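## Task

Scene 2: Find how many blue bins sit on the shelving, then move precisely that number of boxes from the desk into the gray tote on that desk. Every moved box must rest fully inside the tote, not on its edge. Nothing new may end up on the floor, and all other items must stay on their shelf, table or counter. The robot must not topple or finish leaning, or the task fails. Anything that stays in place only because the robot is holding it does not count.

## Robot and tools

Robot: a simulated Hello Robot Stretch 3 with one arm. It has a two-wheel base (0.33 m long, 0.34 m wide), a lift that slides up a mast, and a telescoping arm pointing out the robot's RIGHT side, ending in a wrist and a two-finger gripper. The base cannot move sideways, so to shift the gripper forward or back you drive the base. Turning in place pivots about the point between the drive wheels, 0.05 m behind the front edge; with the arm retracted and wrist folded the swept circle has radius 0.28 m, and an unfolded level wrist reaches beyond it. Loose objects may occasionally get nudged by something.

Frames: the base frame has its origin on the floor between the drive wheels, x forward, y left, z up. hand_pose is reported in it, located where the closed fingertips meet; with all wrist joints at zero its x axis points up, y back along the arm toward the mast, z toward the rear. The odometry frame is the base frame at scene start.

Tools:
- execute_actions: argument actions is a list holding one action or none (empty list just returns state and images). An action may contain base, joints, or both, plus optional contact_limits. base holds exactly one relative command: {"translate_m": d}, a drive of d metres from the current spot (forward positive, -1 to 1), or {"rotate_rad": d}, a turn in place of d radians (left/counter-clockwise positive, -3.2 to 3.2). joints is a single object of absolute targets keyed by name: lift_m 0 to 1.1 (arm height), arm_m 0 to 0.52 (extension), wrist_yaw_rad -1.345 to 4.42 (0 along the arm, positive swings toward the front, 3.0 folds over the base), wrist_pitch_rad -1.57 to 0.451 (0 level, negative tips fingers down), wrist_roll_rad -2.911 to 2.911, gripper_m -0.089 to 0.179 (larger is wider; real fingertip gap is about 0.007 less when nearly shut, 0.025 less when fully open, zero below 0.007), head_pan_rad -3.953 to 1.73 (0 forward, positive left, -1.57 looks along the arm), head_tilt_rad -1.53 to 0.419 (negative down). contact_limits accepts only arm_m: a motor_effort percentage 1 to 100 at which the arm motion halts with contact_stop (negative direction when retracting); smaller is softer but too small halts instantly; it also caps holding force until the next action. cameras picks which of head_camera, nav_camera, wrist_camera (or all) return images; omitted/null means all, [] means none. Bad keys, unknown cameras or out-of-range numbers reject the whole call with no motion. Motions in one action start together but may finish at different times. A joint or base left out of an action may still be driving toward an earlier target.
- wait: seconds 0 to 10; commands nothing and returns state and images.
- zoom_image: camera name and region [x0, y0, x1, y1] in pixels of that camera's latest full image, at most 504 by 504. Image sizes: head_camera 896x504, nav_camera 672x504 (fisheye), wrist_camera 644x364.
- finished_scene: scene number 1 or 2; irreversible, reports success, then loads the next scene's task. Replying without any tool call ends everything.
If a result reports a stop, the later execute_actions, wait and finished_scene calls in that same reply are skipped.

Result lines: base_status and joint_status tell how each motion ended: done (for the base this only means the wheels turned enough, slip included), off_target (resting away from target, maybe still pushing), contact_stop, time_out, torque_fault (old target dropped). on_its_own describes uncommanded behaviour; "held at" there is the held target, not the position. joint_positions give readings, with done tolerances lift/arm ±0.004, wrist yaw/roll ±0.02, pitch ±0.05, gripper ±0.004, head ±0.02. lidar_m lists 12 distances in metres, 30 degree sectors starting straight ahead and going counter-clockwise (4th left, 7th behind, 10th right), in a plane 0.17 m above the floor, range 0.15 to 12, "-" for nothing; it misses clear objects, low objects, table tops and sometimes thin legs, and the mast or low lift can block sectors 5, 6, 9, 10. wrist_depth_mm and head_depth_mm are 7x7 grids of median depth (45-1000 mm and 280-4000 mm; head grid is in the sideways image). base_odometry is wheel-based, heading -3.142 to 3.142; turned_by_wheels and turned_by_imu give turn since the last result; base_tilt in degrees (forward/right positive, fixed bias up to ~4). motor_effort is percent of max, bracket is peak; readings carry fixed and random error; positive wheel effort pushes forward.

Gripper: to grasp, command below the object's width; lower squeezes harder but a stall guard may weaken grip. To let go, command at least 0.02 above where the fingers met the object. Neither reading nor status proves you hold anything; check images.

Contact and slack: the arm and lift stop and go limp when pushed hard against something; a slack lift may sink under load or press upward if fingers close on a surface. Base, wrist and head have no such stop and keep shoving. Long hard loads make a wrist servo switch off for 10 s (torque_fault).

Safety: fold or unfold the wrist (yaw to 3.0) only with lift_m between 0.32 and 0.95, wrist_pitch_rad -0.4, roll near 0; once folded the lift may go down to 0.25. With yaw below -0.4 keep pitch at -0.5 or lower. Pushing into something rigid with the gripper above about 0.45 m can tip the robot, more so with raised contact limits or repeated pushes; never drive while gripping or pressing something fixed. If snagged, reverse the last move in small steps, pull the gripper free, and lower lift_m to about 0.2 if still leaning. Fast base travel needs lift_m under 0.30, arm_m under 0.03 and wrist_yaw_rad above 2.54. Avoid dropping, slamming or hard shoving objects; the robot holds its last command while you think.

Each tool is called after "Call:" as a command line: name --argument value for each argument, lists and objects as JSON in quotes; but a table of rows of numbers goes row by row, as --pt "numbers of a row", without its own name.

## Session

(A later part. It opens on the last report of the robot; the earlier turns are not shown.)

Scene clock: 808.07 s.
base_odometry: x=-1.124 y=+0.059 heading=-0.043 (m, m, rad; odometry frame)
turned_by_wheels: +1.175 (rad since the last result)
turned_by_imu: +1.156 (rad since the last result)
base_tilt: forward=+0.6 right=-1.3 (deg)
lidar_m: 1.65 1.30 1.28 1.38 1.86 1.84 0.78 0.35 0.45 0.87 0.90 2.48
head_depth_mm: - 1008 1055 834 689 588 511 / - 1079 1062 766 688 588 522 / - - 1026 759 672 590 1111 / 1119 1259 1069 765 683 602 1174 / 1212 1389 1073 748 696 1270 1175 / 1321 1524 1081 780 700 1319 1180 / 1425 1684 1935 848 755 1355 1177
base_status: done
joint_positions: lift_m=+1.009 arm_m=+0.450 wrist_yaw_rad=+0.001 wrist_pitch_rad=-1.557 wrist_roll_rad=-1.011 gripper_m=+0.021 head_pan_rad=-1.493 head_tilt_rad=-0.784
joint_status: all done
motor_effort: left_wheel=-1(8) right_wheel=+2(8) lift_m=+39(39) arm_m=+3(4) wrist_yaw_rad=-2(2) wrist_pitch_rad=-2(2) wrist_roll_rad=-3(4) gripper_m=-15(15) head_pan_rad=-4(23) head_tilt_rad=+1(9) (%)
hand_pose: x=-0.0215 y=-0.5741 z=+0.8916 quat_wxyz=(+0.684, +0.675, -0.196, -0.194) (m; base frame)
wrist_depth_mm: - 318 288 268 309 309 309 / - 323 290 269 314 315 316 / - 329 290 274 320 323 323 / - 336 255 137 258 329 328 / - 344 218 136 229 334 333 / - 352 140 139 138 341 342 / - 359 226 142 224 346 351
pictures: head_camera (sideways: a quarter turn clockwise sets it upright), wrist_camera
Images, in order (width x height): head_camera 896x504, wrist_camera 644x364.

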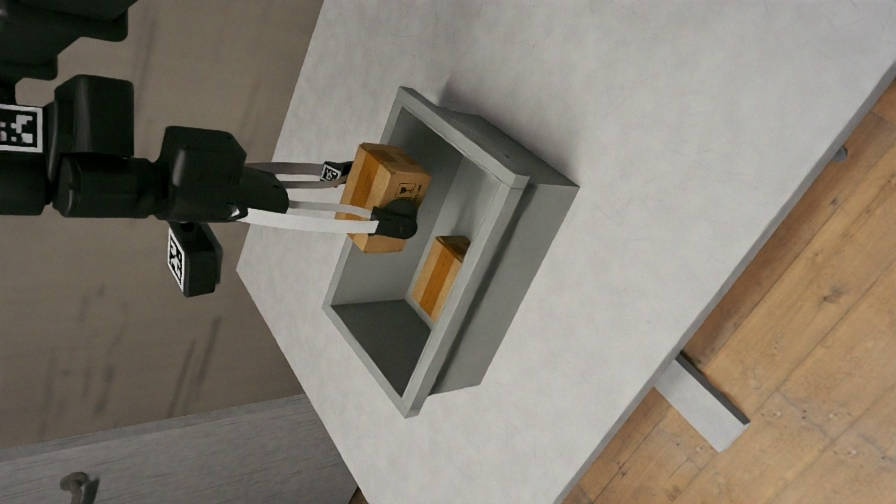

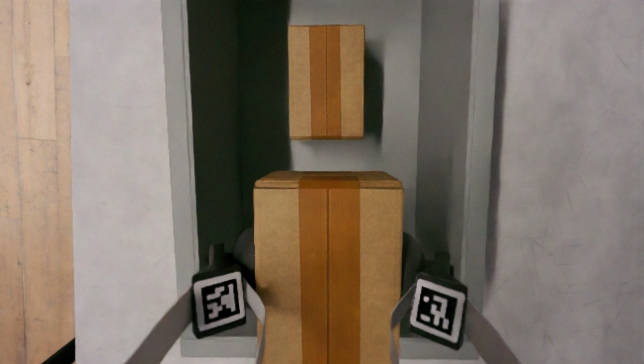

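Call:
execute_actions --actions '[{"joints":{"lift_m":0.867,"head_pan_rad":-2.3,"head_tilt_rad":-0.9}}]' --cameras '["head_camera","wrist_camera"]'

Scene clock: 823.63 s.
base_odometry: x=-1.124 y=+0.059 heading=-0.043 (m, m, rad; odometry frame)
turned_by_wheels: +0.000 (rad since the last result)
turned_by_imu: -0.001 (rad since the last result)
base_tilt: forward=+0.7 right=-1.3 (deg)
lidar_m: 1.65 1.30 1.28 1.38 1.86 1.84 0.77 0.35 0.45 0.87 0.90 2.48
head_depth_mm: 942 1056 901 748 638 - - / 930 1048 838 747 654 - 1103 / 917 1040 905 750 - - 1144 / 904 1029 907 761 - 553 1144 / 889 1025 913 796 - 561 1139 / 881 1013 941 - 630 561 1141 / 867 991 970 705 644 562 1121
base_status: not commanded
joint_positions: lift_m=+0.868 arm_m=+0.450 wrist_yaw_rad=+0.001 wrist_pitch_rad=-1.557 wrist_roll_rad=-1.011 gripper_m=+0.021 head_pan_rad=-2.293 head_tilt_rad=-0.888
joint_status: all done
motor_effort: left_wheel=-1(1) right_wheel=+2(2) lift_m=+15(34) arm_m=+3(2) wrist_yaw_rad=-1(1) wrist_pitch_rad=-2(2) wrist_roll_rad=-3(3) gripper_m=-15(15) head_pan_rad=-4(44) head_tilt_rad=-5(14) (%)
hand_pose: x=-0.0215 y=-0.5741 z=+0.7497 quat_wxyz=(+0.684, +0.675, -0.196, -0.194) (m; base frame)
wrist_depth_mm: 111 150 177 130 175 162 106 / 111 149 180 132 178 161 106 / 111 150 185 134 182 162 106 / 111 150 187 137 185 162 107 / 111 150 190 136 188 163 106 / 111 149 140 139 139 162 106 / 111 140 199 142 197 151 107
pictures: head_camera (sideways: a quarter turn clockwise sets it upright), wrist_camera
Images, in order (width x height): head_camera 896x504, wrist_camera 644x364.

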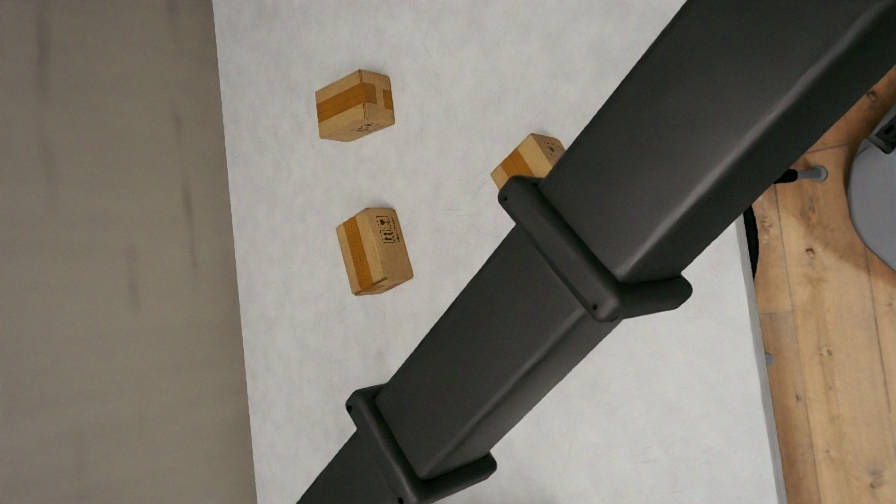

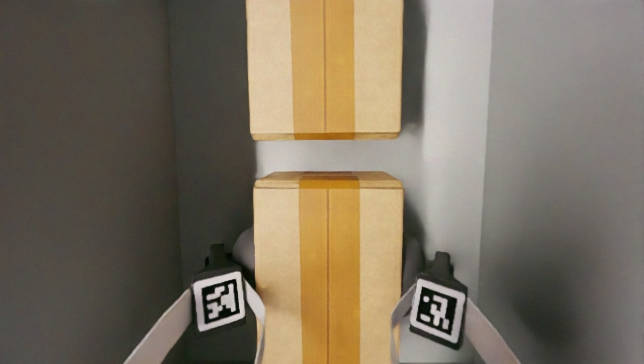

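Call:
execute_actions --actions '[{"joints":{"gripper_m":0.097}}]' --cameras '["wrist_camera"]'

Call:
execute_actions --actions '[{"joints":{"lift_m":0.997,"head_pan_rad":-1.45,"head_tilt_rad":-0.9}}]' --cameras '["wrist_camera"]'

Call:
execute_actions --actions '[{"base":{"rotate_rad":-0.827},"joints":{"arm_m":0.266,"wrist_roll_rad":0.872,"gripper_m":0.12}}]' --cameras '["head_camera","wrist_camera"]'

Scene clock: 883.87 s.
base_odometry: x=-1.124 y=+0.059 heading=-0.043 (m, m, rad; odometry frame)
turned_by_wheels: +0.000 (rad since the last result)
turned_by_imu: -0.001 (rad since the last result)
base_tilt: forward=+0.7 right=-1.3 (deg)
lidar_m: 1.66 1.30 1.28 1.38 1.87 1.83 0.78 0.35 0.45 0.87 0.90 2.48
head_depth_mm: 943 1055 902 748 639 - - / 933 1058 839 749 653 - 1097 / 916 1037 904 751 - - 1142 / 904 1030 909 760 - 552 1143 / 888 1028 909 794 - 560 1140 / 880 1011 939 - 632 562 1142 / 869 997 974 706 647 562 1118
base_status: not commanded
joint_positions: lift_m=+0.868 arm_m=+0.450 wrist_yaw_rad=+0.001 wrist_pitch_rad=-1.557 wrist_roll_rad=-1.011 gripper_m=+0.097 head_pan_rad=-2.293 head_tilt_rad=-0.888
joint_status: all done
motor_effort: left_wheel=-1(1) right_wheel=+2(2) lift_m=+16(16) arm_m=+2(2) wrist_yaw_rad=-1(2) wrist_pitch_rad=-2(2) wrist_roll_rad=-3(3) gripper_m=+0(82) head_pan_rad=-5(4) head_tilt_rad=-4(4) (%)
hand_pose: x=-0.0215 y=-0.5741 z=+0.7497 quat_wxyz=(+0.684, +0.675, -0.196, -0.194) (m; base frame)
wrist_depth_mm: 111 149 177 130 175 162 106 / 111 149 180 132 177 162 106 / 111 149 184 135 182 162 106 / 111 150 188 140 184 162 107 / 111 150 191 140 188 162 107 / 111 140 195 143 167 150 106 / 111 149 199 145 197 151 106
pictures: wrist_camera
Images, in order (width x height): wrist_camera 644x364.

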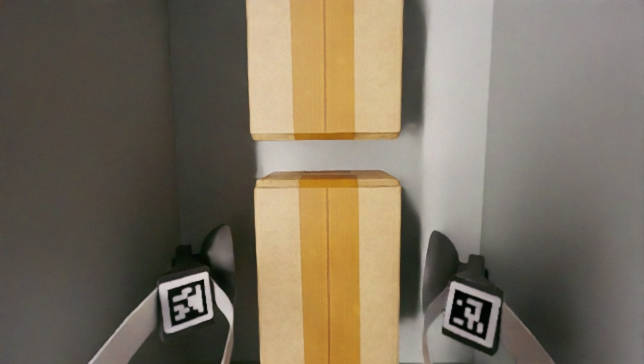

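Scene clock: 885.87 s.
base_odometry: x=-1.124 y=+0.059 heading=-0.043 (m, m, rad; odometry frame)
turned_by_wheels: +0.000 (rad since the last result)
turned_by_imu: -0.001 (rad since the last result)
base_tilt: forward=+0.7 right=-1.2 (deg)
lidar_m: 1.65 1.30 1.28 1.38 1.86 1.84 0.78 0.35 0.45 0.87 0.89 2.48
head_depth_mm: 952 1046 904 747 639 558 519 / 1034 1090 777 730 641 558 1119 / 1102 1064 778 690 642 580 1132 / 1170 1145 800 700 642 1253 1134 / 1293 1390 785 736 671 1294 1138 / 1415 1621 887 756 1374 1288 1139 / 1557 1896 916 775 1489 1289 1145
base_status: not commanded
joint_positions: lift_m=+0.996 arm_m=+0.450 wrist_yaw_rad=+0.001 wrist_pitch_rad=-1.557 wrist_roll_rad=-1.011 gripper_m=+0.097 head_pan_rad=-1.457 head_tilt_rad=-0.889
joint_status: all done
motor_effort: left_wheel=-1(2) right_wheel=+2(2) lift_m=+38(38) arm_m=+2(3) wrist_yaw_rad=-1(1) wrist_pitch_rad=-2(2) wrist_roll_rad=-3(3) gripper_m=+0(1) head_pan_rad=+3(46) head_tilt_rad=-4(3) (%)
hand_pose: x=-0.0215 y=-0.5741 z=+0.8786 quat_wxyz=(+0.684, +0.675, -0.196, -0.194) (m; base frame)
wrist_depth_mm: - 305 289 256 294 208 298 / - 307 289 258 302 209 306 / - 315 290 262 306 306 310 / - 322 289 268 315 315 314 / - 331 322 273 319 320 319 / - 335 302 285 303 326 326 / - 342 223 224 222 333 333
pictures: wrist_camera
Images, in order (width x height): wrist_camera 644x364.

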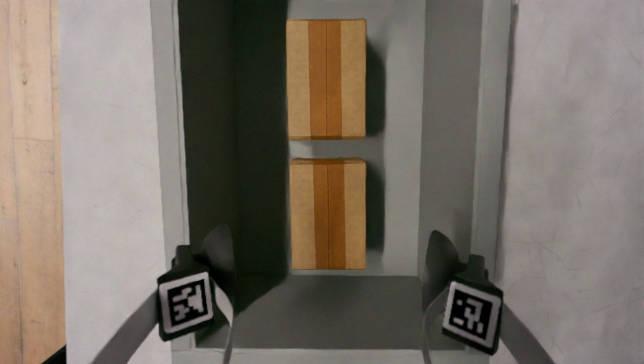

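Scene clock: 888.47 s.
base_odometry: x=-1.124 y=+0.059 heading=-0.870 (m, m, rad; odometry frame)
turned_by_wheels: -0.827 (rad since the last result)
turned_by_imu: -0.816 (rad since the last result)
base_tilt: forward=+0.7 right=-1.3 (deg)
lidar_m: 2.27 2.31 1.43 1.28 1.29 2.05 1.84 1.84 0.78 0.35 0.45 0.87
head_depth_mm: - 1087 902 749 638 579 1128 / - - 824 748 631 578 1138 / 909 1026 831 754 608 570 1132 / 898 1028 908 750 628 569 1140 / 888 1021 910 754 642 561 1139 / 880 1009 912 755 643 560 1148 / 867 992 919 757 644 562 1124
base_status: done
joint_positions: lift_m=+0.996 arm_m=+0.266 wrist_yaw_rad=+0.001 wrist_pitch_rad=-1.557 wrist_roll_rad=+0.867 gripper_m=+0.120 head_pan_rad=-1.457 head_tilt_rad=-0.889
joint_status: all done
motor_effort: left_wheel=+1(6) right_wheel=-2(7) lift_m=+38(38) arm_m=-4(3) wrist_yaw_rad=-2(2) wrist_pitch_rad=-2(2) wrist_roll_rad=+4(6) gripper_m=-1(77) head_pan_rad=+3(3) head_tilt_rad=-4(5) (%)
hand_pose: x=-0.0217 y=-0.3905 z=+0.8786 quat_wxyz=(+0.246, +0.242, -0.668, -0.659) (m; base frame)
wrist_depth_mm: 308 307 305 304 302 298 297 / 267 311 311 308 308 305 305 / 273 317 318 314 313 310 - / 328 325 323 270 317 317 - / 336 330 328 275 324 322 - / 340 339 337 332 329 - - / 346 348 340 337 338 - -
pictures: head_camera (sideways: a quarter turn clockwise sets it upright), wrist_camera
Images, in order (width x height): head_camera 896x504, wrist_camera 644x364.

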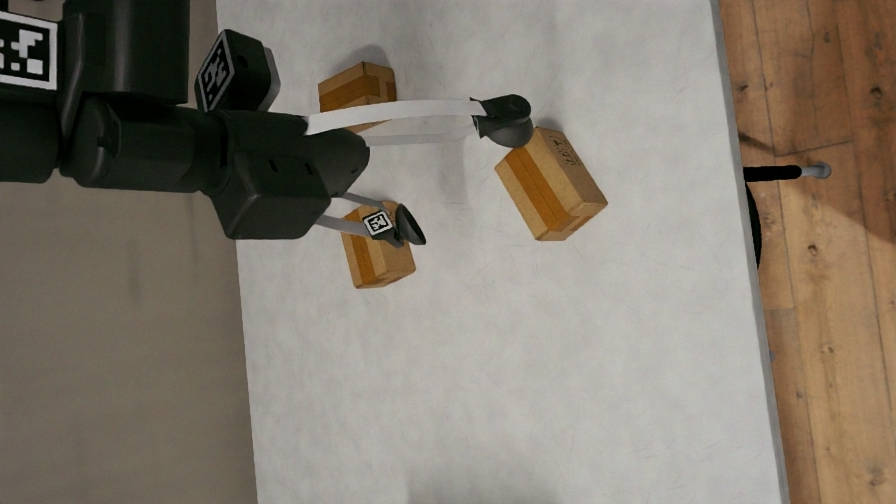

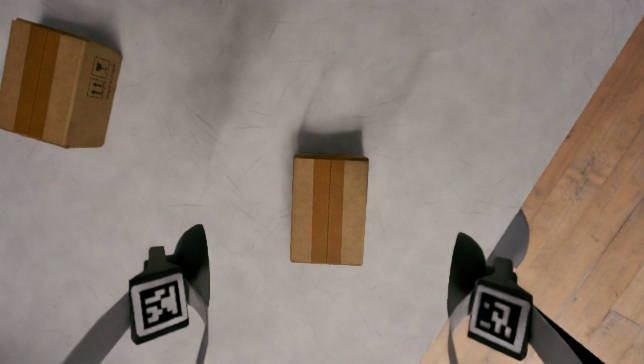

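Call:
execute_actions --actions '[{"base":{"rotate_rad":-0.007},"joints":{"lift_m":0.864,"arm_m":0.269,"wrist_roll_rad":0.91,"gripper_m":0.102}}]' --cameras '["wrist_camera"]'

Scene clock: 917.13 s.
base_odometry: x=-1.124 y=+0.059 heading=-0.877 (m, m, rad; odometry frame)
turned_by_wheels: -0.007 (rad since the last result)
turned_by_imu: -0.008 (rad since the last result)
base_tilt: forward=+0.8 right=-1.3 (deg)
lidar_m: 2.23 2.34 1.44 1.28 1.29 2.05 1.84 1.84 0.78 0.35 0.45 0.87
head_depth_mm: 938 1038 - 737 637 587 1130 / 928 1022 - 733 638 578 1136 / 914 1030 - - 609 569 1141 / 900 1032 910 754 628 570 1136 / 888 1021 914 754 642 560 1143 / 876 1005 911 754 644 561 1140 / 866 988 914 759 645 563 1122
base_status: done
joint_positions: lift_m=+0.865 arm_m=+0.269 wrist_yaw_rad=+0.001 wrist_pitch_rad=-1.557 wrist_roll_rad=+0.905 gripper_m=+0.102 head_pan_rad=-1.457 head_tilt_rad=-0.889
joint_status: all done
motor_effort: left_wheel=+2(7) right_wheel=-2(6) lift_m=+15(33) arm_m=+3(2) wrist_yaw_rad=-1(1) wrist_pitch_rad=-2(2) wrist_roll_rad=+4(5) gripper_m=+0(66) head_pan_rad=+3(3) head_tilt_rad=-3(4) (%)
hand_pose: x=-0.0217 y=-0.3928 z=+0.7467 quat_wxyz=(+0.233, +0.230, -0.672, -0.664) (m; base frame)
wrist_depth_mm: 182 180 179 178 176 175 175 / 185 184 182 182 180 179 177 / 188 187 186 184 183 182 181 / 192 190 189 140 185 186 183 / 195 194 192 140 189 189 187 / 199 198 196 143 192 192 191 / 203 203 200 146 196 197 929
pictures: wrist_camera
Images, in order (width x height): wrist_camera 644x364.

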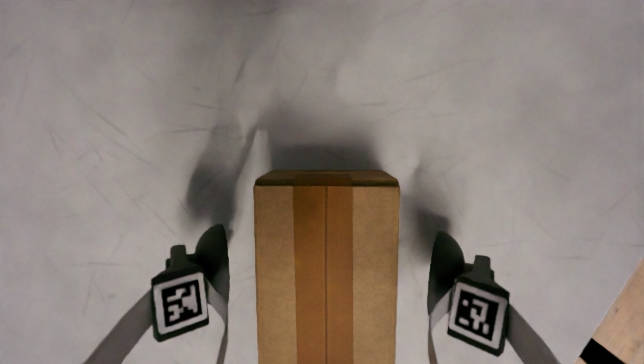

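Call:
execute_actions --actions '[{"joints":{"gripper_m":0.02,"head_tilt_rad":-0.78}}]' --cameras '["wrist_camera"]'

Scene clock: 942.13 s.
base_odometry: x=-1.124 y=+0.059 heading=-0.877 (m, m, rad; odometry frame)
turned_by_wheels: +0.000 (rad since the last result)
turned_by_imu: -0.001 (rad since the last result)
base_tilt: forward=+0.6 right=-1.2 (deg)
lidar_m: 2.24 2.34 1.44 1.28 1.29 2.06 1.83 1.84 0.78 0.35 0.45 0.87
head_depth_mm: 909 1028 - 785 687 586 1109 / 897 1020 - - 689 588 1102 / 884 999 1083 - 596 576 542 / 871 984 1066 790 692 590 543 / 863 974 1049 845 695 591 535 / 851 958 1041 849 696 594 524 / 841 951 1035 853 699 595 526
base_status: not commanded
joint_positions: lift_m=+0.865 arm_m=+0.269 wrist_yaw_rad=+0.001 wrist_pitch_rad=-1.557 wrist_roll_rad=+0.905 gripper_m=+0.021 head_pan_rad=-1.457 head_tilt_rad=-0.784
joint_status: all done
motor_effort: left_wheel=+2(2) right_wheel=-1(1) lift_m=+15(15) arm_m=+3(3) wrist_yaw_rad=-1(1) wrist_pitch_rad=-2(2) wrist_roll_rad=+4(4) gripper_m=-15(90) head_pan_rad=+2(3) head_tilt_rad=+2(7) (%)
hand_pose: x=-0.0217 y=-0.3928 z=+0.7467 quat_wxyz=(+0.233, +0.230, -0.672, -0.664) (m; base frame)
wrist_depth_mm: 182 181 180 178 177 176 175 / 184 183 183 181 180 179 177 / 188 187 186 185 183 182 181 / 192 190 189 137 185 185 183 / 195 195 192 136 188 189 188 / 199 198 140 139 138 192 191 / 202 202 200 141 196 196 921
pictures: wrist_camera
Images, in order (width x height): wrist_camera 644x364.

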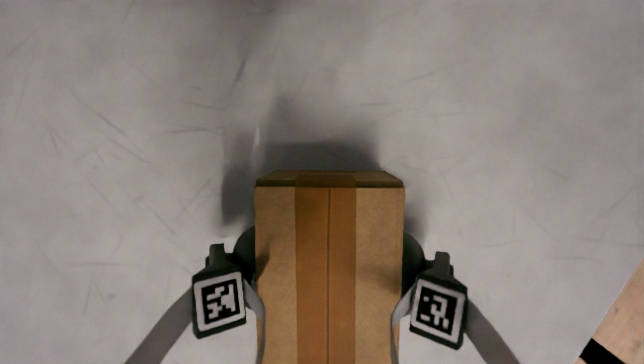

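Call:
execute_actions --actions '[]'

Scene clock: 970.97 s.
base_odometry: x=-1.124 y=+0.059 heading=-0.877 (m, m, rad; odometry frame)
turned_by_wheels: +0.000 (rad since the last result)
turned_by_imu: -0.001 (rad since the last result)
base_tilt: forward=+0.7 right=-1.1 (deg)
lidar_m: 2.24 2.34 1.44 1.28 1.28 2.06 1.84 1.84 0.78 0.35 0.45 0.87
head_depth_mm: 908 1033 - 788 689 588 1107 / 897 1018 - - 692 588 1108 / 881 1006 1085 - 596 578 542 / 875 987 1070 791 694 590 543 / 864 971 1047 843 694 591 534 / 848 957 1034 849 695 596 524 / 842 945 1034 849 700 595 526
base_status: not commanded
joint_positions: lift_m=+0.865 arm_m=+0.269 wrist_yaw_rad=+0.001 wrist_pitch_rad=-1.557 wrist_roll_rad=+0.905 gripper_m=+0.021 head_pan_rad=-1.457 head_tilt_rad=-0.784
joint_status: all done
motor_effort: left_wheel=+2(2) right_wheel=-1(1) lift_m=+15(15) arm_m=+3(3) wrist_yaw_rad=-1(1) wrist_pitch_rad=-2(2) wrist_roll_rad=+4(4) gripper_m=-15(90) head_pan_rad=+3(3) head_tilt_rad=+1(7) (%)
hand_pose: x=-0.0217 y=-0.3928 z=+0.7467 quat_wxyz=(+0.233, +0.230, -0.672, -0.664) (m; base frame)
wrist_depth_mm: 182 180 179 178 177 176 174 / 185 183 182 181 179 179 177 / 188 187 186 185 184 181 180 / 192 190 189 137 185 185 184 / 195 194 192 136 188 189 187 / 200 197 140 139 139 191 190 / 202 202 200 142 197 195 918
pictures: head_camera (sideways: a quarter turn clockwise sets it upright), nav_camera (sideways: a quarter turn counterclockwise sets it upright), wrist_camera
Images, in order (width x height): head_camera 896x504, nav_camera 672x504, wrist_camera 644x364.

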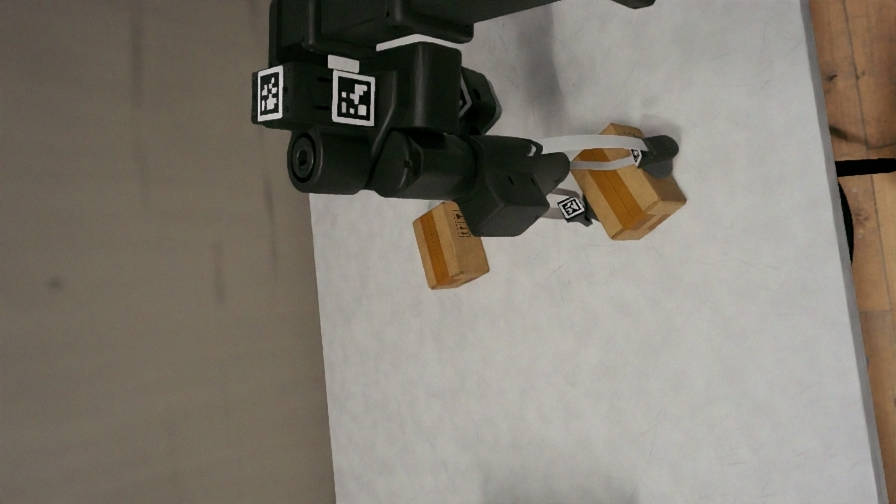

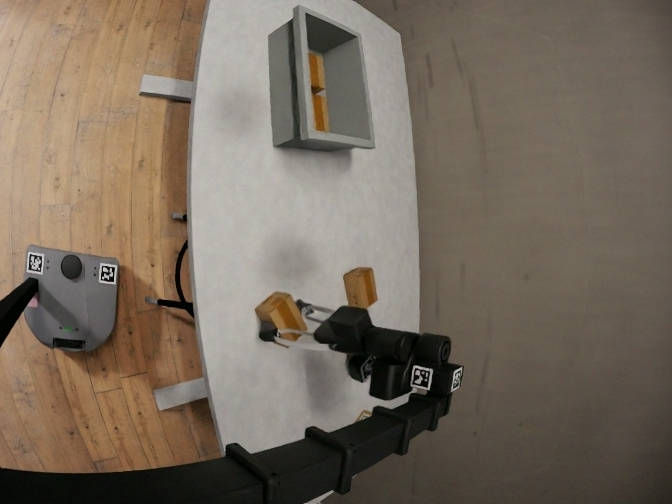

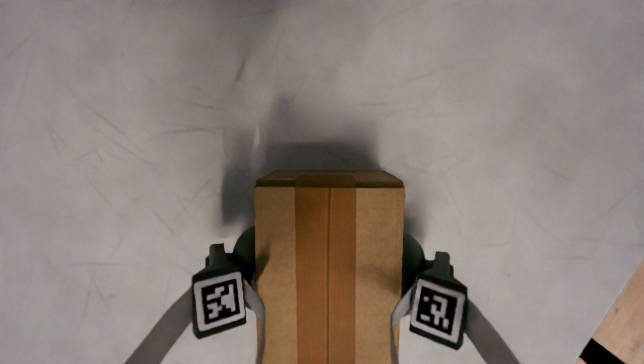

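Call:
execute_actions --actions '[{"base": {"rotate_rad": 0.46}, "joints": {"lift_m": 1.01, "arm_m": 0.42, "wrist_roll_rad": -1.016, "head_pan_rad": -1.3, "head_tilt_rad": -0.7}}]'

Scene clock: 1005.17 s.
base_odometry: x=-1.124 y=+0.059 heading=-0.417 (m, m, rad; odometry frame)
turned_by_wheels: +0.460 (rad since the last result)
turned_by_imu: +0.452 (rad since the last result)
base_tilt: forward=+0.8 right=-1.3 (deg)
lidar_m: 2.48 1.49 1.29 1.28 1.48 1.84 1.84 0.77 0.34 0.45 0.87 1.99
head_depth_mm: 824 - - 858 741 616 528 / 882 973 1096 623 742 618 530 / 925 1029 1131 925 743 619 531 / 965 1086 1179 796 685 620 544 / 1019 1149 1228 824 679 622 568 / 1075 1220 1255 840 693 623 1188 / 1137 1294 1461 796 716 639 1213
base_status: done
joint_positions: lift_m=+1.009 arm_m=+0.420 wrist_yaw_rad=+0.001 wrist_pitch_rad=-1.557 wrist_roll_rad=-1.011 gripper_m=+0.021 head_pan_rad=-1.307 head_tilt_rad=-0.705
joint_status: all done
motor_effort: left_wheel=-1(6) right_wheel=+2(8) lift_m=+39(40) arm_m=+3(1) wrist_yaw_rad=-1(1) wrist_pitch_rad=-2(2) wrist_roll_rad=-3(5) gripper_m=-15(15) head_pan_rad=+3(19) head_tilt_rad=+1(8) (%)
hand_pose: x=-0.0215 y=-0.5441 z=+0.8916 quat_wxyz=(+0.684, +0.675, -0.196, -0.194) (m; base frame)
wrist_depth_mm: 235 313 264 215 313 311 311 / 216 209 236 319 319 317 313 / 331 327 325 327 324 322 322 / 338 335 331 137 328 330 327 / 344 343 339 136 332 335 334 / 355 349 140 139 138 343 343 / - 357 355 142 306 349 350
pictures: head_camera (sideways: a quarter turn clockwise sets it upright), nav_camera (sideways: a quarter turn counterclockwise sets it upright), wrist_camera
Images, in order (width x height): head_camera 896x504, nav_camera 672x504, wrist_camera 644x364.

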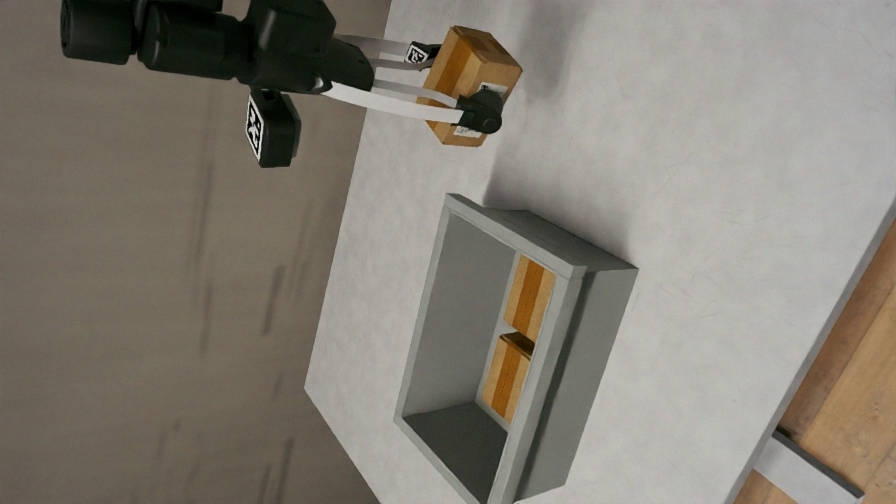

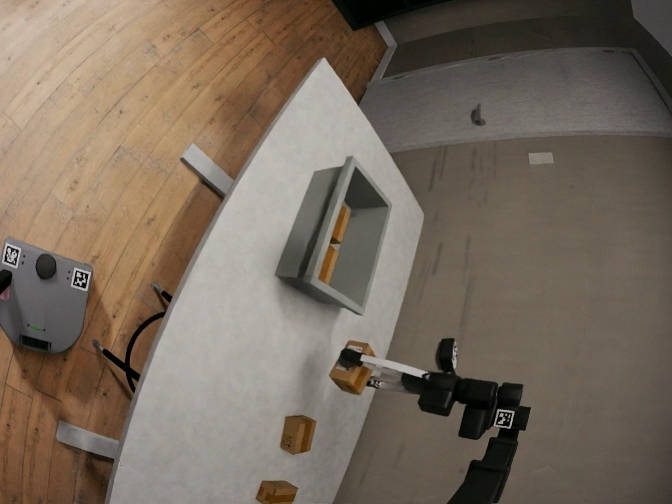

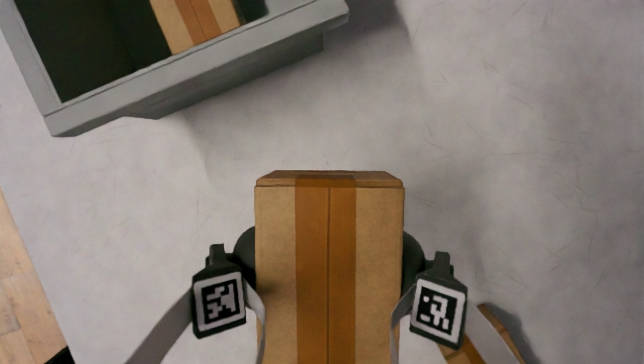

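Call:
execute_actions --actions '[{"base": {"rotate_rad": 0.374}, "joints": {"arm_m": 0.45, "head_pan_rad": -1.55}}]'

Scene clock: 1010.53 s.
base_odometry: x=-1.124 y=+0.059 heading=-0.043 (m, m, rad; odometry frame)
turned_by_wheels: +0.374 (rad since the last result)
turned_by_imu: +0.367 (rad since the last result)
base_tilt: forward=+0.7 right=-1.2 (deg)
lidar_m: 1.65 1.30 1.28 1.38 1.86 1.84 0.78 0.35 0.45 0.87 0.89 2.49
head_depth_mm: 862 1009 1071 922 739 616 528 / 910 1042 1122 925 740 617 531 / - - 1178 756 686 619 532 / 1054 1209 1190 805 686 623 566 / 1133 1284 1218 835 707 623 1194 / 1230 1391 1551 793 741 653 1217 / 1328 1509 1773 941 752 1360 1223
base_status: done
joint_positions: lift_m=+1.009 arm_m=+0.450 wrist_yaw_rad=+0.001 wrist_pitch_rad=-1.557 wrist_roll_rad=-1.011 gripper_m=+0.021 head_pan_rad=-1.543 head_tilt_rad=-0.704
joint_status: all done
motor_effort: left_wheel=-2(8) right_wheel=+2(10) lift_m=+38(38) arm_m=+3(2) wrist_yaw_rad=-1(1) wrist_pitch_rad=-2(2) wrist_roll_rad=-3(3) gripper_m=-15(15) head_pan_rad=-4(24) head_tilt_rad=+1(1) (%)
hand_pose: x=-0.0215 y=-0.5741 z=+0.8916 quat_wxyz=(+0.684, +0.675, -0.196, -0.194) (m; base frame)
wrist_depth_mm: - 318 289 268 307 309 310 / - 326 290 269 313 316 316 / - 330 289 275 318 322 322 / - 336 255 137 257 327 327 / - 342 219 136 229 334 335 / - 348 140 139 138 341 339 / - 357 227 141 223 349 347
pictures: head_camera (sideways: a quarter turn clockwise sets it upright), nav_camera (sideways: a quarter turn counterclockwise sets it upright), wrist_camera
Images, in order (width x height): head_camera 896x504, nav_camera 672x504, wrist_camera 644x364.

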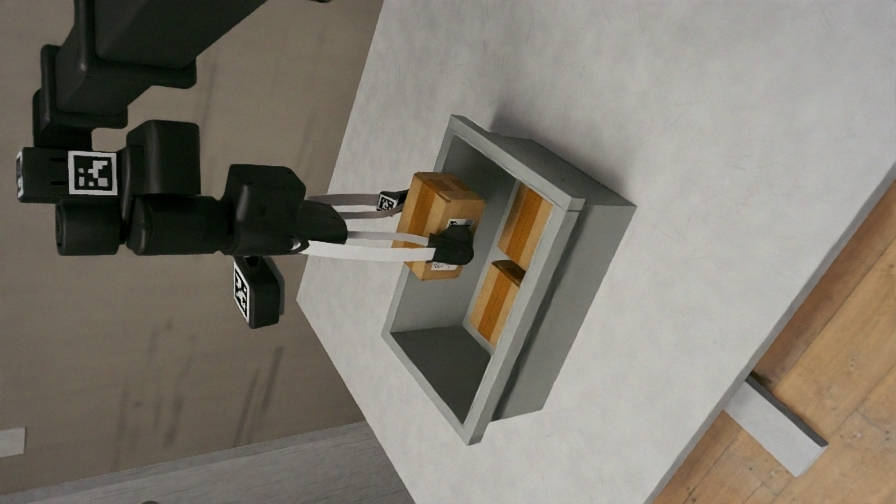

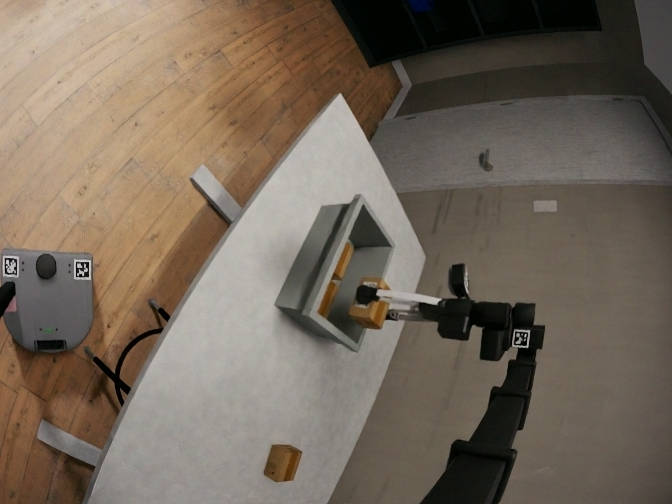

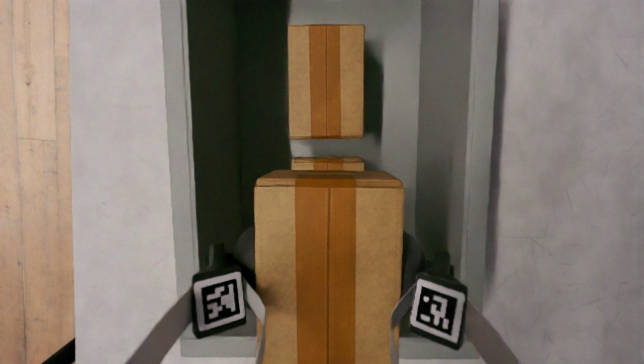

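Call:
execute_actions --actions '[{"joints": {"lift_m": 0.915}}]' --cameras '["head_camera", "wrist_camera"]'

Scene clock: 1023.37 s.
base_odometry: x=-1.124 y=+0.059 heading=-0.043 (m, m, rad; odometry frame)
turned_by_wheels: +0.000 (rad since the last result)
turned_by_imu: -0.001 (rad since the last result)
base_tilt: forward=+0.7 right=-1.2 (deg)
lidar_m: 1.65 1.30 1.28 1.38 1.87 1.84 0.78 0.35 0.45 0.87 0.90 2.49
head_depth_mm: 880 970 - - 719 616 528 / 933 1003 1130 926 741 617 529 / 1000 1065 1196 764 684 619 532 / 1059 1177 1298 809 680 623 567 / 1137 1284 1306 836 707 622 1186 / 1227 1398 1551 792 739 655 1218 / 1333 1503 1763 944 752 1360 1217
base_status: not commanded
joint_positions: lift_m=+0.916 arm_m=+0.450 wrist_yaw_rad=+0.001 wrist_pitch_rad=-1.557 wrist_roll_rad=-1.011 gripper_m=+0.021 head_pan_rad=-1.543 head_tilt_rad=-0.704
joint_status: all done
motor_effort: left_wheel=-2(2) right_wheel=+2(2) lift_m=+16(32) arm_m=+3(3) wrist_yaw_rad=+0(2) wrist_pitch_rad=-2(2) wrist_roll_rad=-3(3) gripper_m=-15(14) head_pan_rad=-4(4) head_tilt_rad=+1(2) (%)
hand_pose: x=-0.0215 y=-0.5741 z=+0.7977 quat_wxyz=(+0.684, +0.675, -0.196, -0.194) (m; base frame)
wrist_depth_mm: 113 150 223 175 221 161 112 / 117 150 227 178 225 162 112 / 118 150 232 182 230 161 114 / 120 150 234 137 233 162 118 / 122 150 207 137 229 161 119 / 125 150 140 139 138 161 124 / 255 140 207 142 202 150 124
pictures: head_camera (sideways: a quarter turn clockwise sets it upright), wrist_camera
Images, in order (width x height): head_camera 896x504, wrist_camera 644x364.

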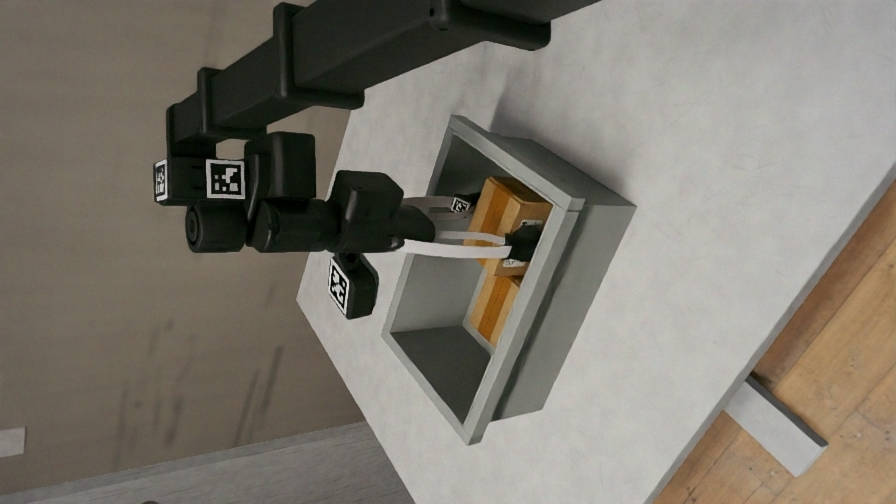

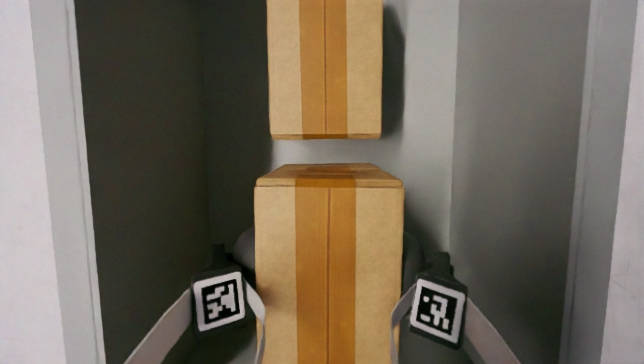

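Call:
execute_actions --actions '[{"joints": {"gripper_m": 0.097}}]' --cameras '["wrist_camera"]'

Call:
execute_actions --actions '[{"joints": {"lift_m": 0.998}}]' --cameras '["head_camera", "wrist_camera"]'

Scene clock: 1039.77 s.
base_odometry: x=-1.124 y=+0.059 heading=-0.043 (m, m, rad; odometry frame)
turned_by_wheels: +0.000 (rad since the last result)
turned_by_imu: -0.001 (rad since the last result)
base_tilt: forward=+0.8 right=-1.3 (deg)
lidar_m: 1.65 1.30 1.28 1.38 1.87 1.84 0.78 0.35 0.45 0.87 0.89 2.48
head_depth_mm: 884 965 - - 718 617 529 / 930 998 1126 922 740 617 529 / 992 1063 1194 760 681 621 532 / 1061 1187 1303 799 679 621 567 / 1134 1293 1304 836 706 623 1187 / 1225 1392 1553 794 739 657 1218 / 1324 1512 1776 943 750 1364 1221
base_status: not commanded
joint_positions: lift_m=+0.916 arm_m=+0.450 wrist_yaw_rad=+0.001 wrist_pitch_rad=-1.557 wrist_roll_rad=-1.011 gripper_m=+0.097 head_pan_rad=-1.543 head_tilt_rad=-0.704
joint_status: all done
motor_effort: left_wheel=-1(1) right_wheel=+2(3) lift_m=+16(16) arm_m=+2(3) wrist_yaw_rad=-1(0) wrist_pitch_rad=-2(2) wrist_roll_rad=-3(3) gripper_m=+1(84) head_pan_rad=-4(4) head_tilt_rad=+1(1) (%)
hand_pose: x=-0.0215 y=-0.5741 z=+0.7977 quat_wxyz=(+0.684, +0.675, -0.196, -0.194) (m; base frame)
wrist_depth_mm: 114 150 223 175 221 161 112 / 117 150 228 179 226 161 112 / 118 150 231 181 230 162 115 / 120 150 234 138 232 162 118 / 123 150 229 137 138 162 119 / 125 140 244 140 141 151 124 / 255 150 212 143 207 151 124
pictures: wrist_camera
Images, in order (width x height): wrist_camera 644x364.

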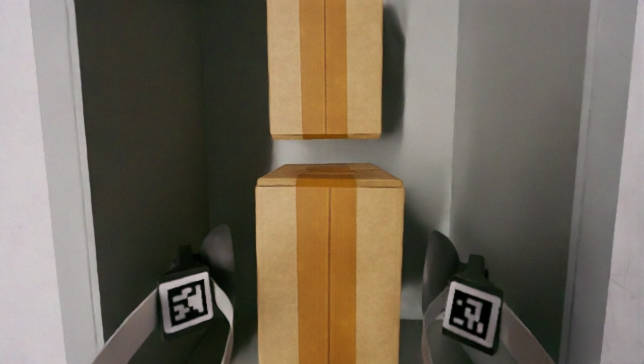

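Scene clock: 1041.37 s.
base_odometry: x=-1.124 y=+0.059 heading=-0.043 (m, m, rad; odometry frame)
turned_by_wheels: +0.000 (rad since the last result)
turned_by_imu: +0.000 (rad since the last result)
base_tilt: forward=+0.7 right=-1.3 (deg)
lidar_m: 1.66 1.30 1.28 1.37 1.87 1.83 0.78 0.35 0.45 0.87 0.89 2.48
head_depth_mm: 867 - 1069 922 739 615 529 / 910 1047 1117 927 739 617 529 / 963 - 1177 768 685 619 530 / 1047 1205 1185 795 683 620 567 / 1136 1283 1197 839 706 623 1187 / 1223 1402 1548 797 737 655 1214 / 1325 1503 1785 942 750 1360 1219
base_status: not commanded
joint_positions: lift_m=+0.997 arm_m=+0.450 wrist_yaw_rad=+0.001 wrist_pitch_rad=-1.557 wrist_roll_rad=-1.011 gripper_m=+0.097 head_pan_rad=-1.543 head_tilt_rad=-0.704
joint_status: all done
motor_effort: left_wheel=-1(1) right_wheel=+3(2) lift_m=+38(40) arm_m=+3(3) wrist_yaw_rad=-1(1) wrist_pitch_rad=-2(2) wrist_roll_rad=-3(3) gripper_m=-1(0) head_pan_rad=-4(4) head_tilt_rad=+1(1) (%)
hand_pose: x=-0.0215 y=-0.5741 z=+0.8796 quat_wxyz=(+0.684, +0.675, -0.196, -0.194) (m; base frame)
wrist_depth_mm: - 305 290 255 297 208 298 / - 310 291 258 303 208 305 / - 318 291 264 307 308 310 / - 324 290 217 292 315 316 / - 330 321 222 321 321 322 / - 338 304 226 302 329 329 / - 343 225 223 224 332 334
pictures: head_camera (sideways: a quarter turn clockwise sets it upright), wrist_camera
Images, in order (width x height): head_camera 896x504, wrist_camera 644x364.

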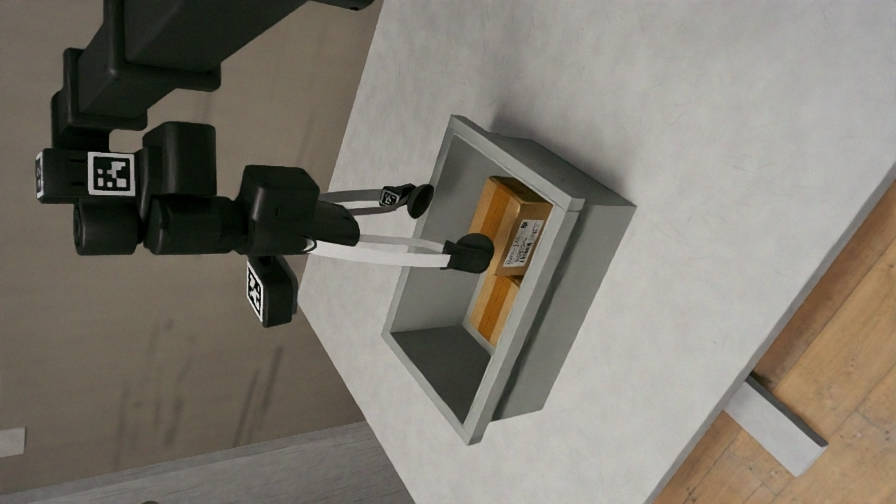

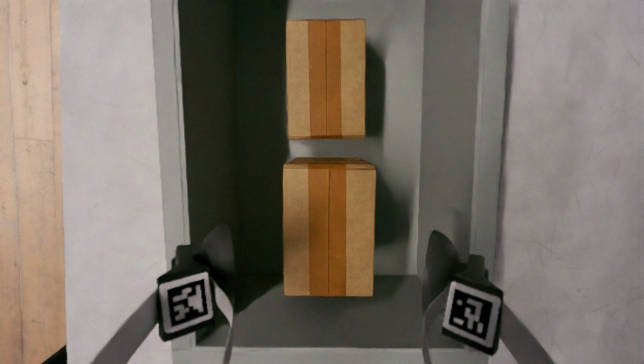

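The third box is stacked in the tote. Next, the robot moves over the fourth box.

Call:
execute_actions --actions '[{"base": {"rotate_rad": -0.724}, "joints": {"arm_m": 0.507, "wrist_roll_rad": -1.868, "gripper_m": 0.12}}]'

Scene clock: 1048.00 s.
base_odometry: x=-1.124 y=+0.059 heading=-0.767 (m, m, rad; odometry frame)
turned_by_wheels: -0.724 (rad since the last result)
turned_by_imu: -0.714 (rad since the last result)
base_tilt: forward=+0.7 right=-1.2 (deg)
lidar_m: 2.48 2.02 1.37 1.28 1.31 1.95 1.84 1.60 0.34 0.71 0.45 0.87
head_depth_mm: 866 - 1099 919 738 616 529 / 847 994 1088 926 739 617 531 / 836 - 1086 912 741 619 532 / 849 948 1090 930 744 620 533 / 848 943 1081 931 748 622 533 / 840 937 1054 941 750 623 536 / 831 923 1038 942 751 626 534
base_status: done
joint_positions: lift_m=+0.997 arm_m=+0.507 wrist_yaw_rad=+0.001 wrist_pitch_rad=-1.557 wrist_roll_rad=-1.863 gripper_m=+0.120 head_pan_rad=-1.543 head_tilt_rad=-0.704
joint_status: all done
motor_effort: left_wheel=+1(7) right_wheel=-1(7) lift_m=+38(38) arm_m=+2(0) wrist_yaw_rad=-1(1) wrist_pitch_rad=-2(2) wrist_roll_rad=-3(3) gripper_m=+0(80) head_pan_rad=-5(4) head_tilt_rad=+1(2) (%)
hand_pose: x=-0.0213 y=-0.6310 z=+0.8796 quat_wxyz=(+0.704, +0.695, +0.104, +0.102) (m; base frame)
wrist_depth_mm: 307 307 305 302 301 299 298 / 313 313 310 310 307 304 304 / 320 318 318 316 316 311 310 / 326 322 321 270 320 314 315 / 333 329 327 277 325 325 319 / 339 338 334 333 332 328 328 / 347 346 341 339 338 337 334
pictures: head_camera (sideways: a quarter turn clockwise sets it upright), nav_camera (sideways: a quarter turn counterclockwise sets it upright), wrist_camera
Images, in order (width x height): head_camera 896x504, nav_camera 672x504, wrist_camera 644x364.

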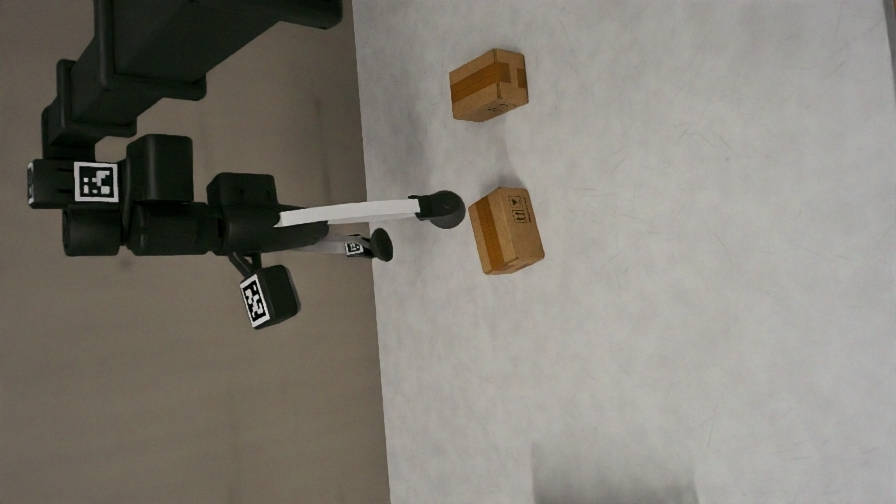

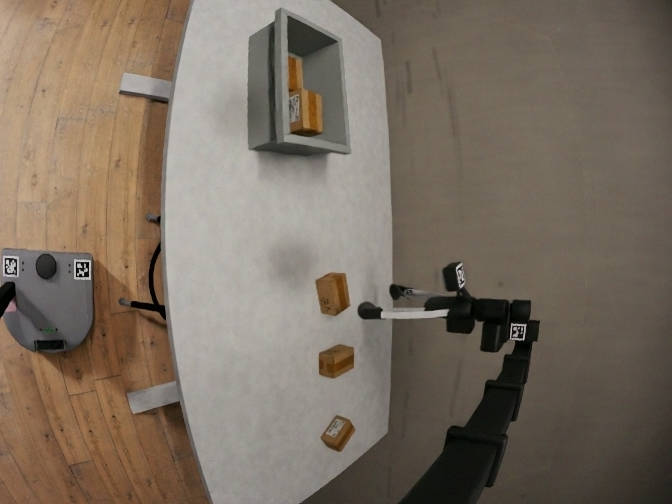

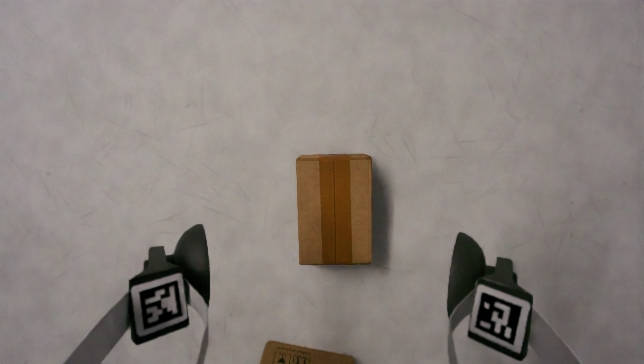

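Call:
zoom_image --camera "wrist_camera" --region '[260, 130, 410, 280]'

Region (260, 130, 410, 280) of wrist_camera's 644x364 image, scaled by 3.360.

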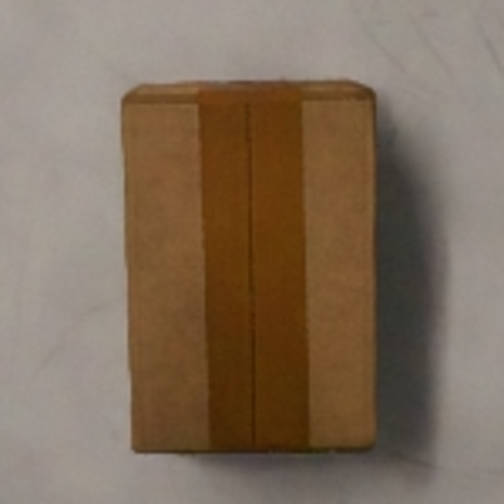

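Call:
execute_actions --actions '[{"base": {"rotate_rad": 0.007}, "joints": {"lift_m": 0.864, "arm_m": 0.511, "wrist_roll_rad": -1.882, "gripper_m": 0.102}}]' --cameras '["head_camera", "wrist_camera"]'

Scene clock: 1073.07 s.
base_odometry: x=-1.124 y=+0.059 heading=-0.760 (m, m, rad; odometry frame)
turned_by_wheels: +0.007 (rad since the last result)
turned_by_imu: +0.006 (rad since the last result)
base_tilt: forward=+0.7 right=-1.3 (deg)
lidar_m: 2.49 1.99 1.37 1.28 1.30 1.95 1.83 1.59 0.35 0.71 0.45 0.87
head_depth_mm: 881 982 1096 - - 604 529 / 872 965 - 879 738 619 530 / 867 946 1097 930 741 622 531 / 859 947 1074 870 745 619 531 / 849 942 1065 935 748 620 533 / 839 935 1060 937 751 623 535 / 834 923 1048 946 752 625 536
base_status: done
joint_positions: lift_m=+0.865 arm_m=+0.511 wrist_yaw_rad=+0.001 wrist_pitch_rad=-1.557 wrist_roll_rad=-1.877 gripper_m=+0.102 head_pan_rad=-1.543 head_tilt_rad=-0.704
joint_status: all done
motor_effort: left_wheel=+1(4) right_wheel=-1(5) lift_m=+15(34) arm_m=+3(3) wrist_yaw_rad=+0(1) wrist_pitch_rad=-2(2) wrist_roll_rad=-3(3) gripper_m=-1(69) head_pan_rad=-4(4) head_tilt_rad=+2(1) (%)
hand_pose: x=-0.0213 y=-0.6350 z=+0.7467 quat_wxyz=(+0.703, +0.694, +0.109, +0.107) (m; base frame)
wrist_depth_mm: 180 178 177 176 176 174 174 / 182 182 181 180 179 179 177 / 187 186 184 183 183 181 180 / 189 188 187 141 185 185 184 / 194 193 190 139 188 189 187 / 198 197 195 142 192 191 192 / 202 202 200 146 197 197 195
pictures: head_camera (sideways: a quarter turn clockwise sets it upright), wrist_camera
Images, in order (width x height): head_camera 896x504, wrist_camera 644x364.

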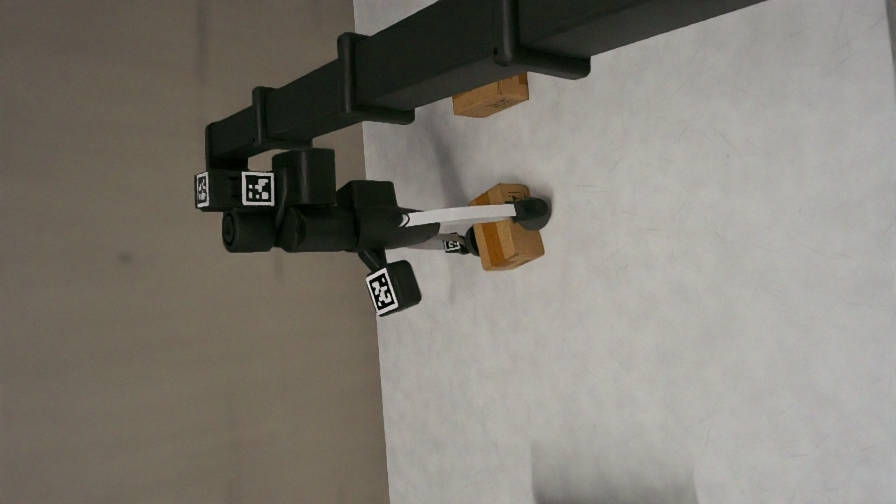

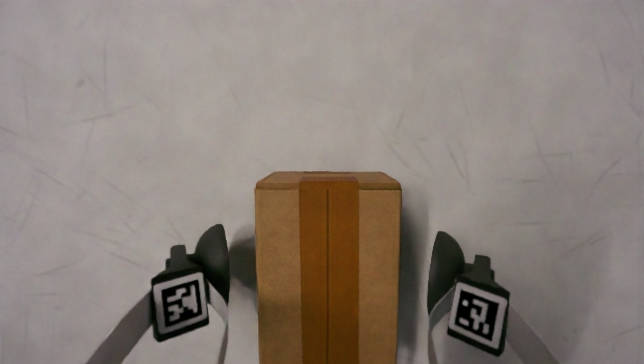

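Call:
execute_actions --actions '[{"joints": {"gripper_m": 0.02}}]' --cameras '["wrist_camera"]'

Scene clock: 1079.47 s.
base_odometry: x=-1.124 y=+0.059 heading=-0.760 (m, m, rad; odometry frame)
turned_by_wheels: +0.000 (rad since the last result)
turned_by_imu: -0.001 (rad since the last result)
base_tilt: forward=+0.7 right=-1.2 (deg)
lidar_m: 2.48 2.00 1.37 1.28 1.30 1.96 1.83 1.58 0.35 0.71 0.45 0.87
head_depth_mm: 881 985 1095 - - 601 529 / 876 960 - 880 743 617 529 / 864 940 1100 925 741 619 531 / 858 948 1079 900 744 621 533 / 847 944 1069 934 750 622 534 / 841 933 1050 941 749 625 535 / 832 925 1042 939 752 626 535
base_status: not commanded
joint_positions: lift_m=+0.865 arm_m=+0.511 wrist_yaw_rad=+0.001 wrist_pitch_rad=-1.557 wrist_roll_rad=-1.877 gripper_m=+0.021 head_pan_rad=-1.543 head_tilt_rad=-0.704
joint_status: all done
motor_effort: left_wheel=+1(1) right_wheel=-1(1) lift_m=+16(15) arm_m=+3(3) wrist_yaw_rad=-1(0) wrist_pitch_rad=-2(2) wrist_roll_rad=-3(3) gripper_m=-15(93) head_pan_rad=-4(5) head_tilt_rad=+2(2) (%)
hand_pose: x=-0.0213 y=-0.6350 z=+0.7467 quat_wxyz=(+0.703, +0.694, +0.109, +0.107) (m; base frame)
wrist_depth_mm: 179 178 177 176 176 175 174 / 183 181 180 180 179 178 176 / 186 185 184 183 182 182 181 / 190 188 187 138 185 184 184 / 193 194 190 136 187 188 187 / 197 197 140 139 138 192 190 / 202 201 200 141 197 196 194
pictures: wrist_camera
Images, in order (width x height): wrist_camera 644x364.

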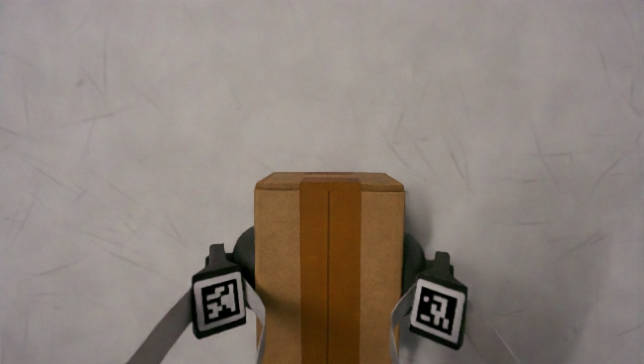

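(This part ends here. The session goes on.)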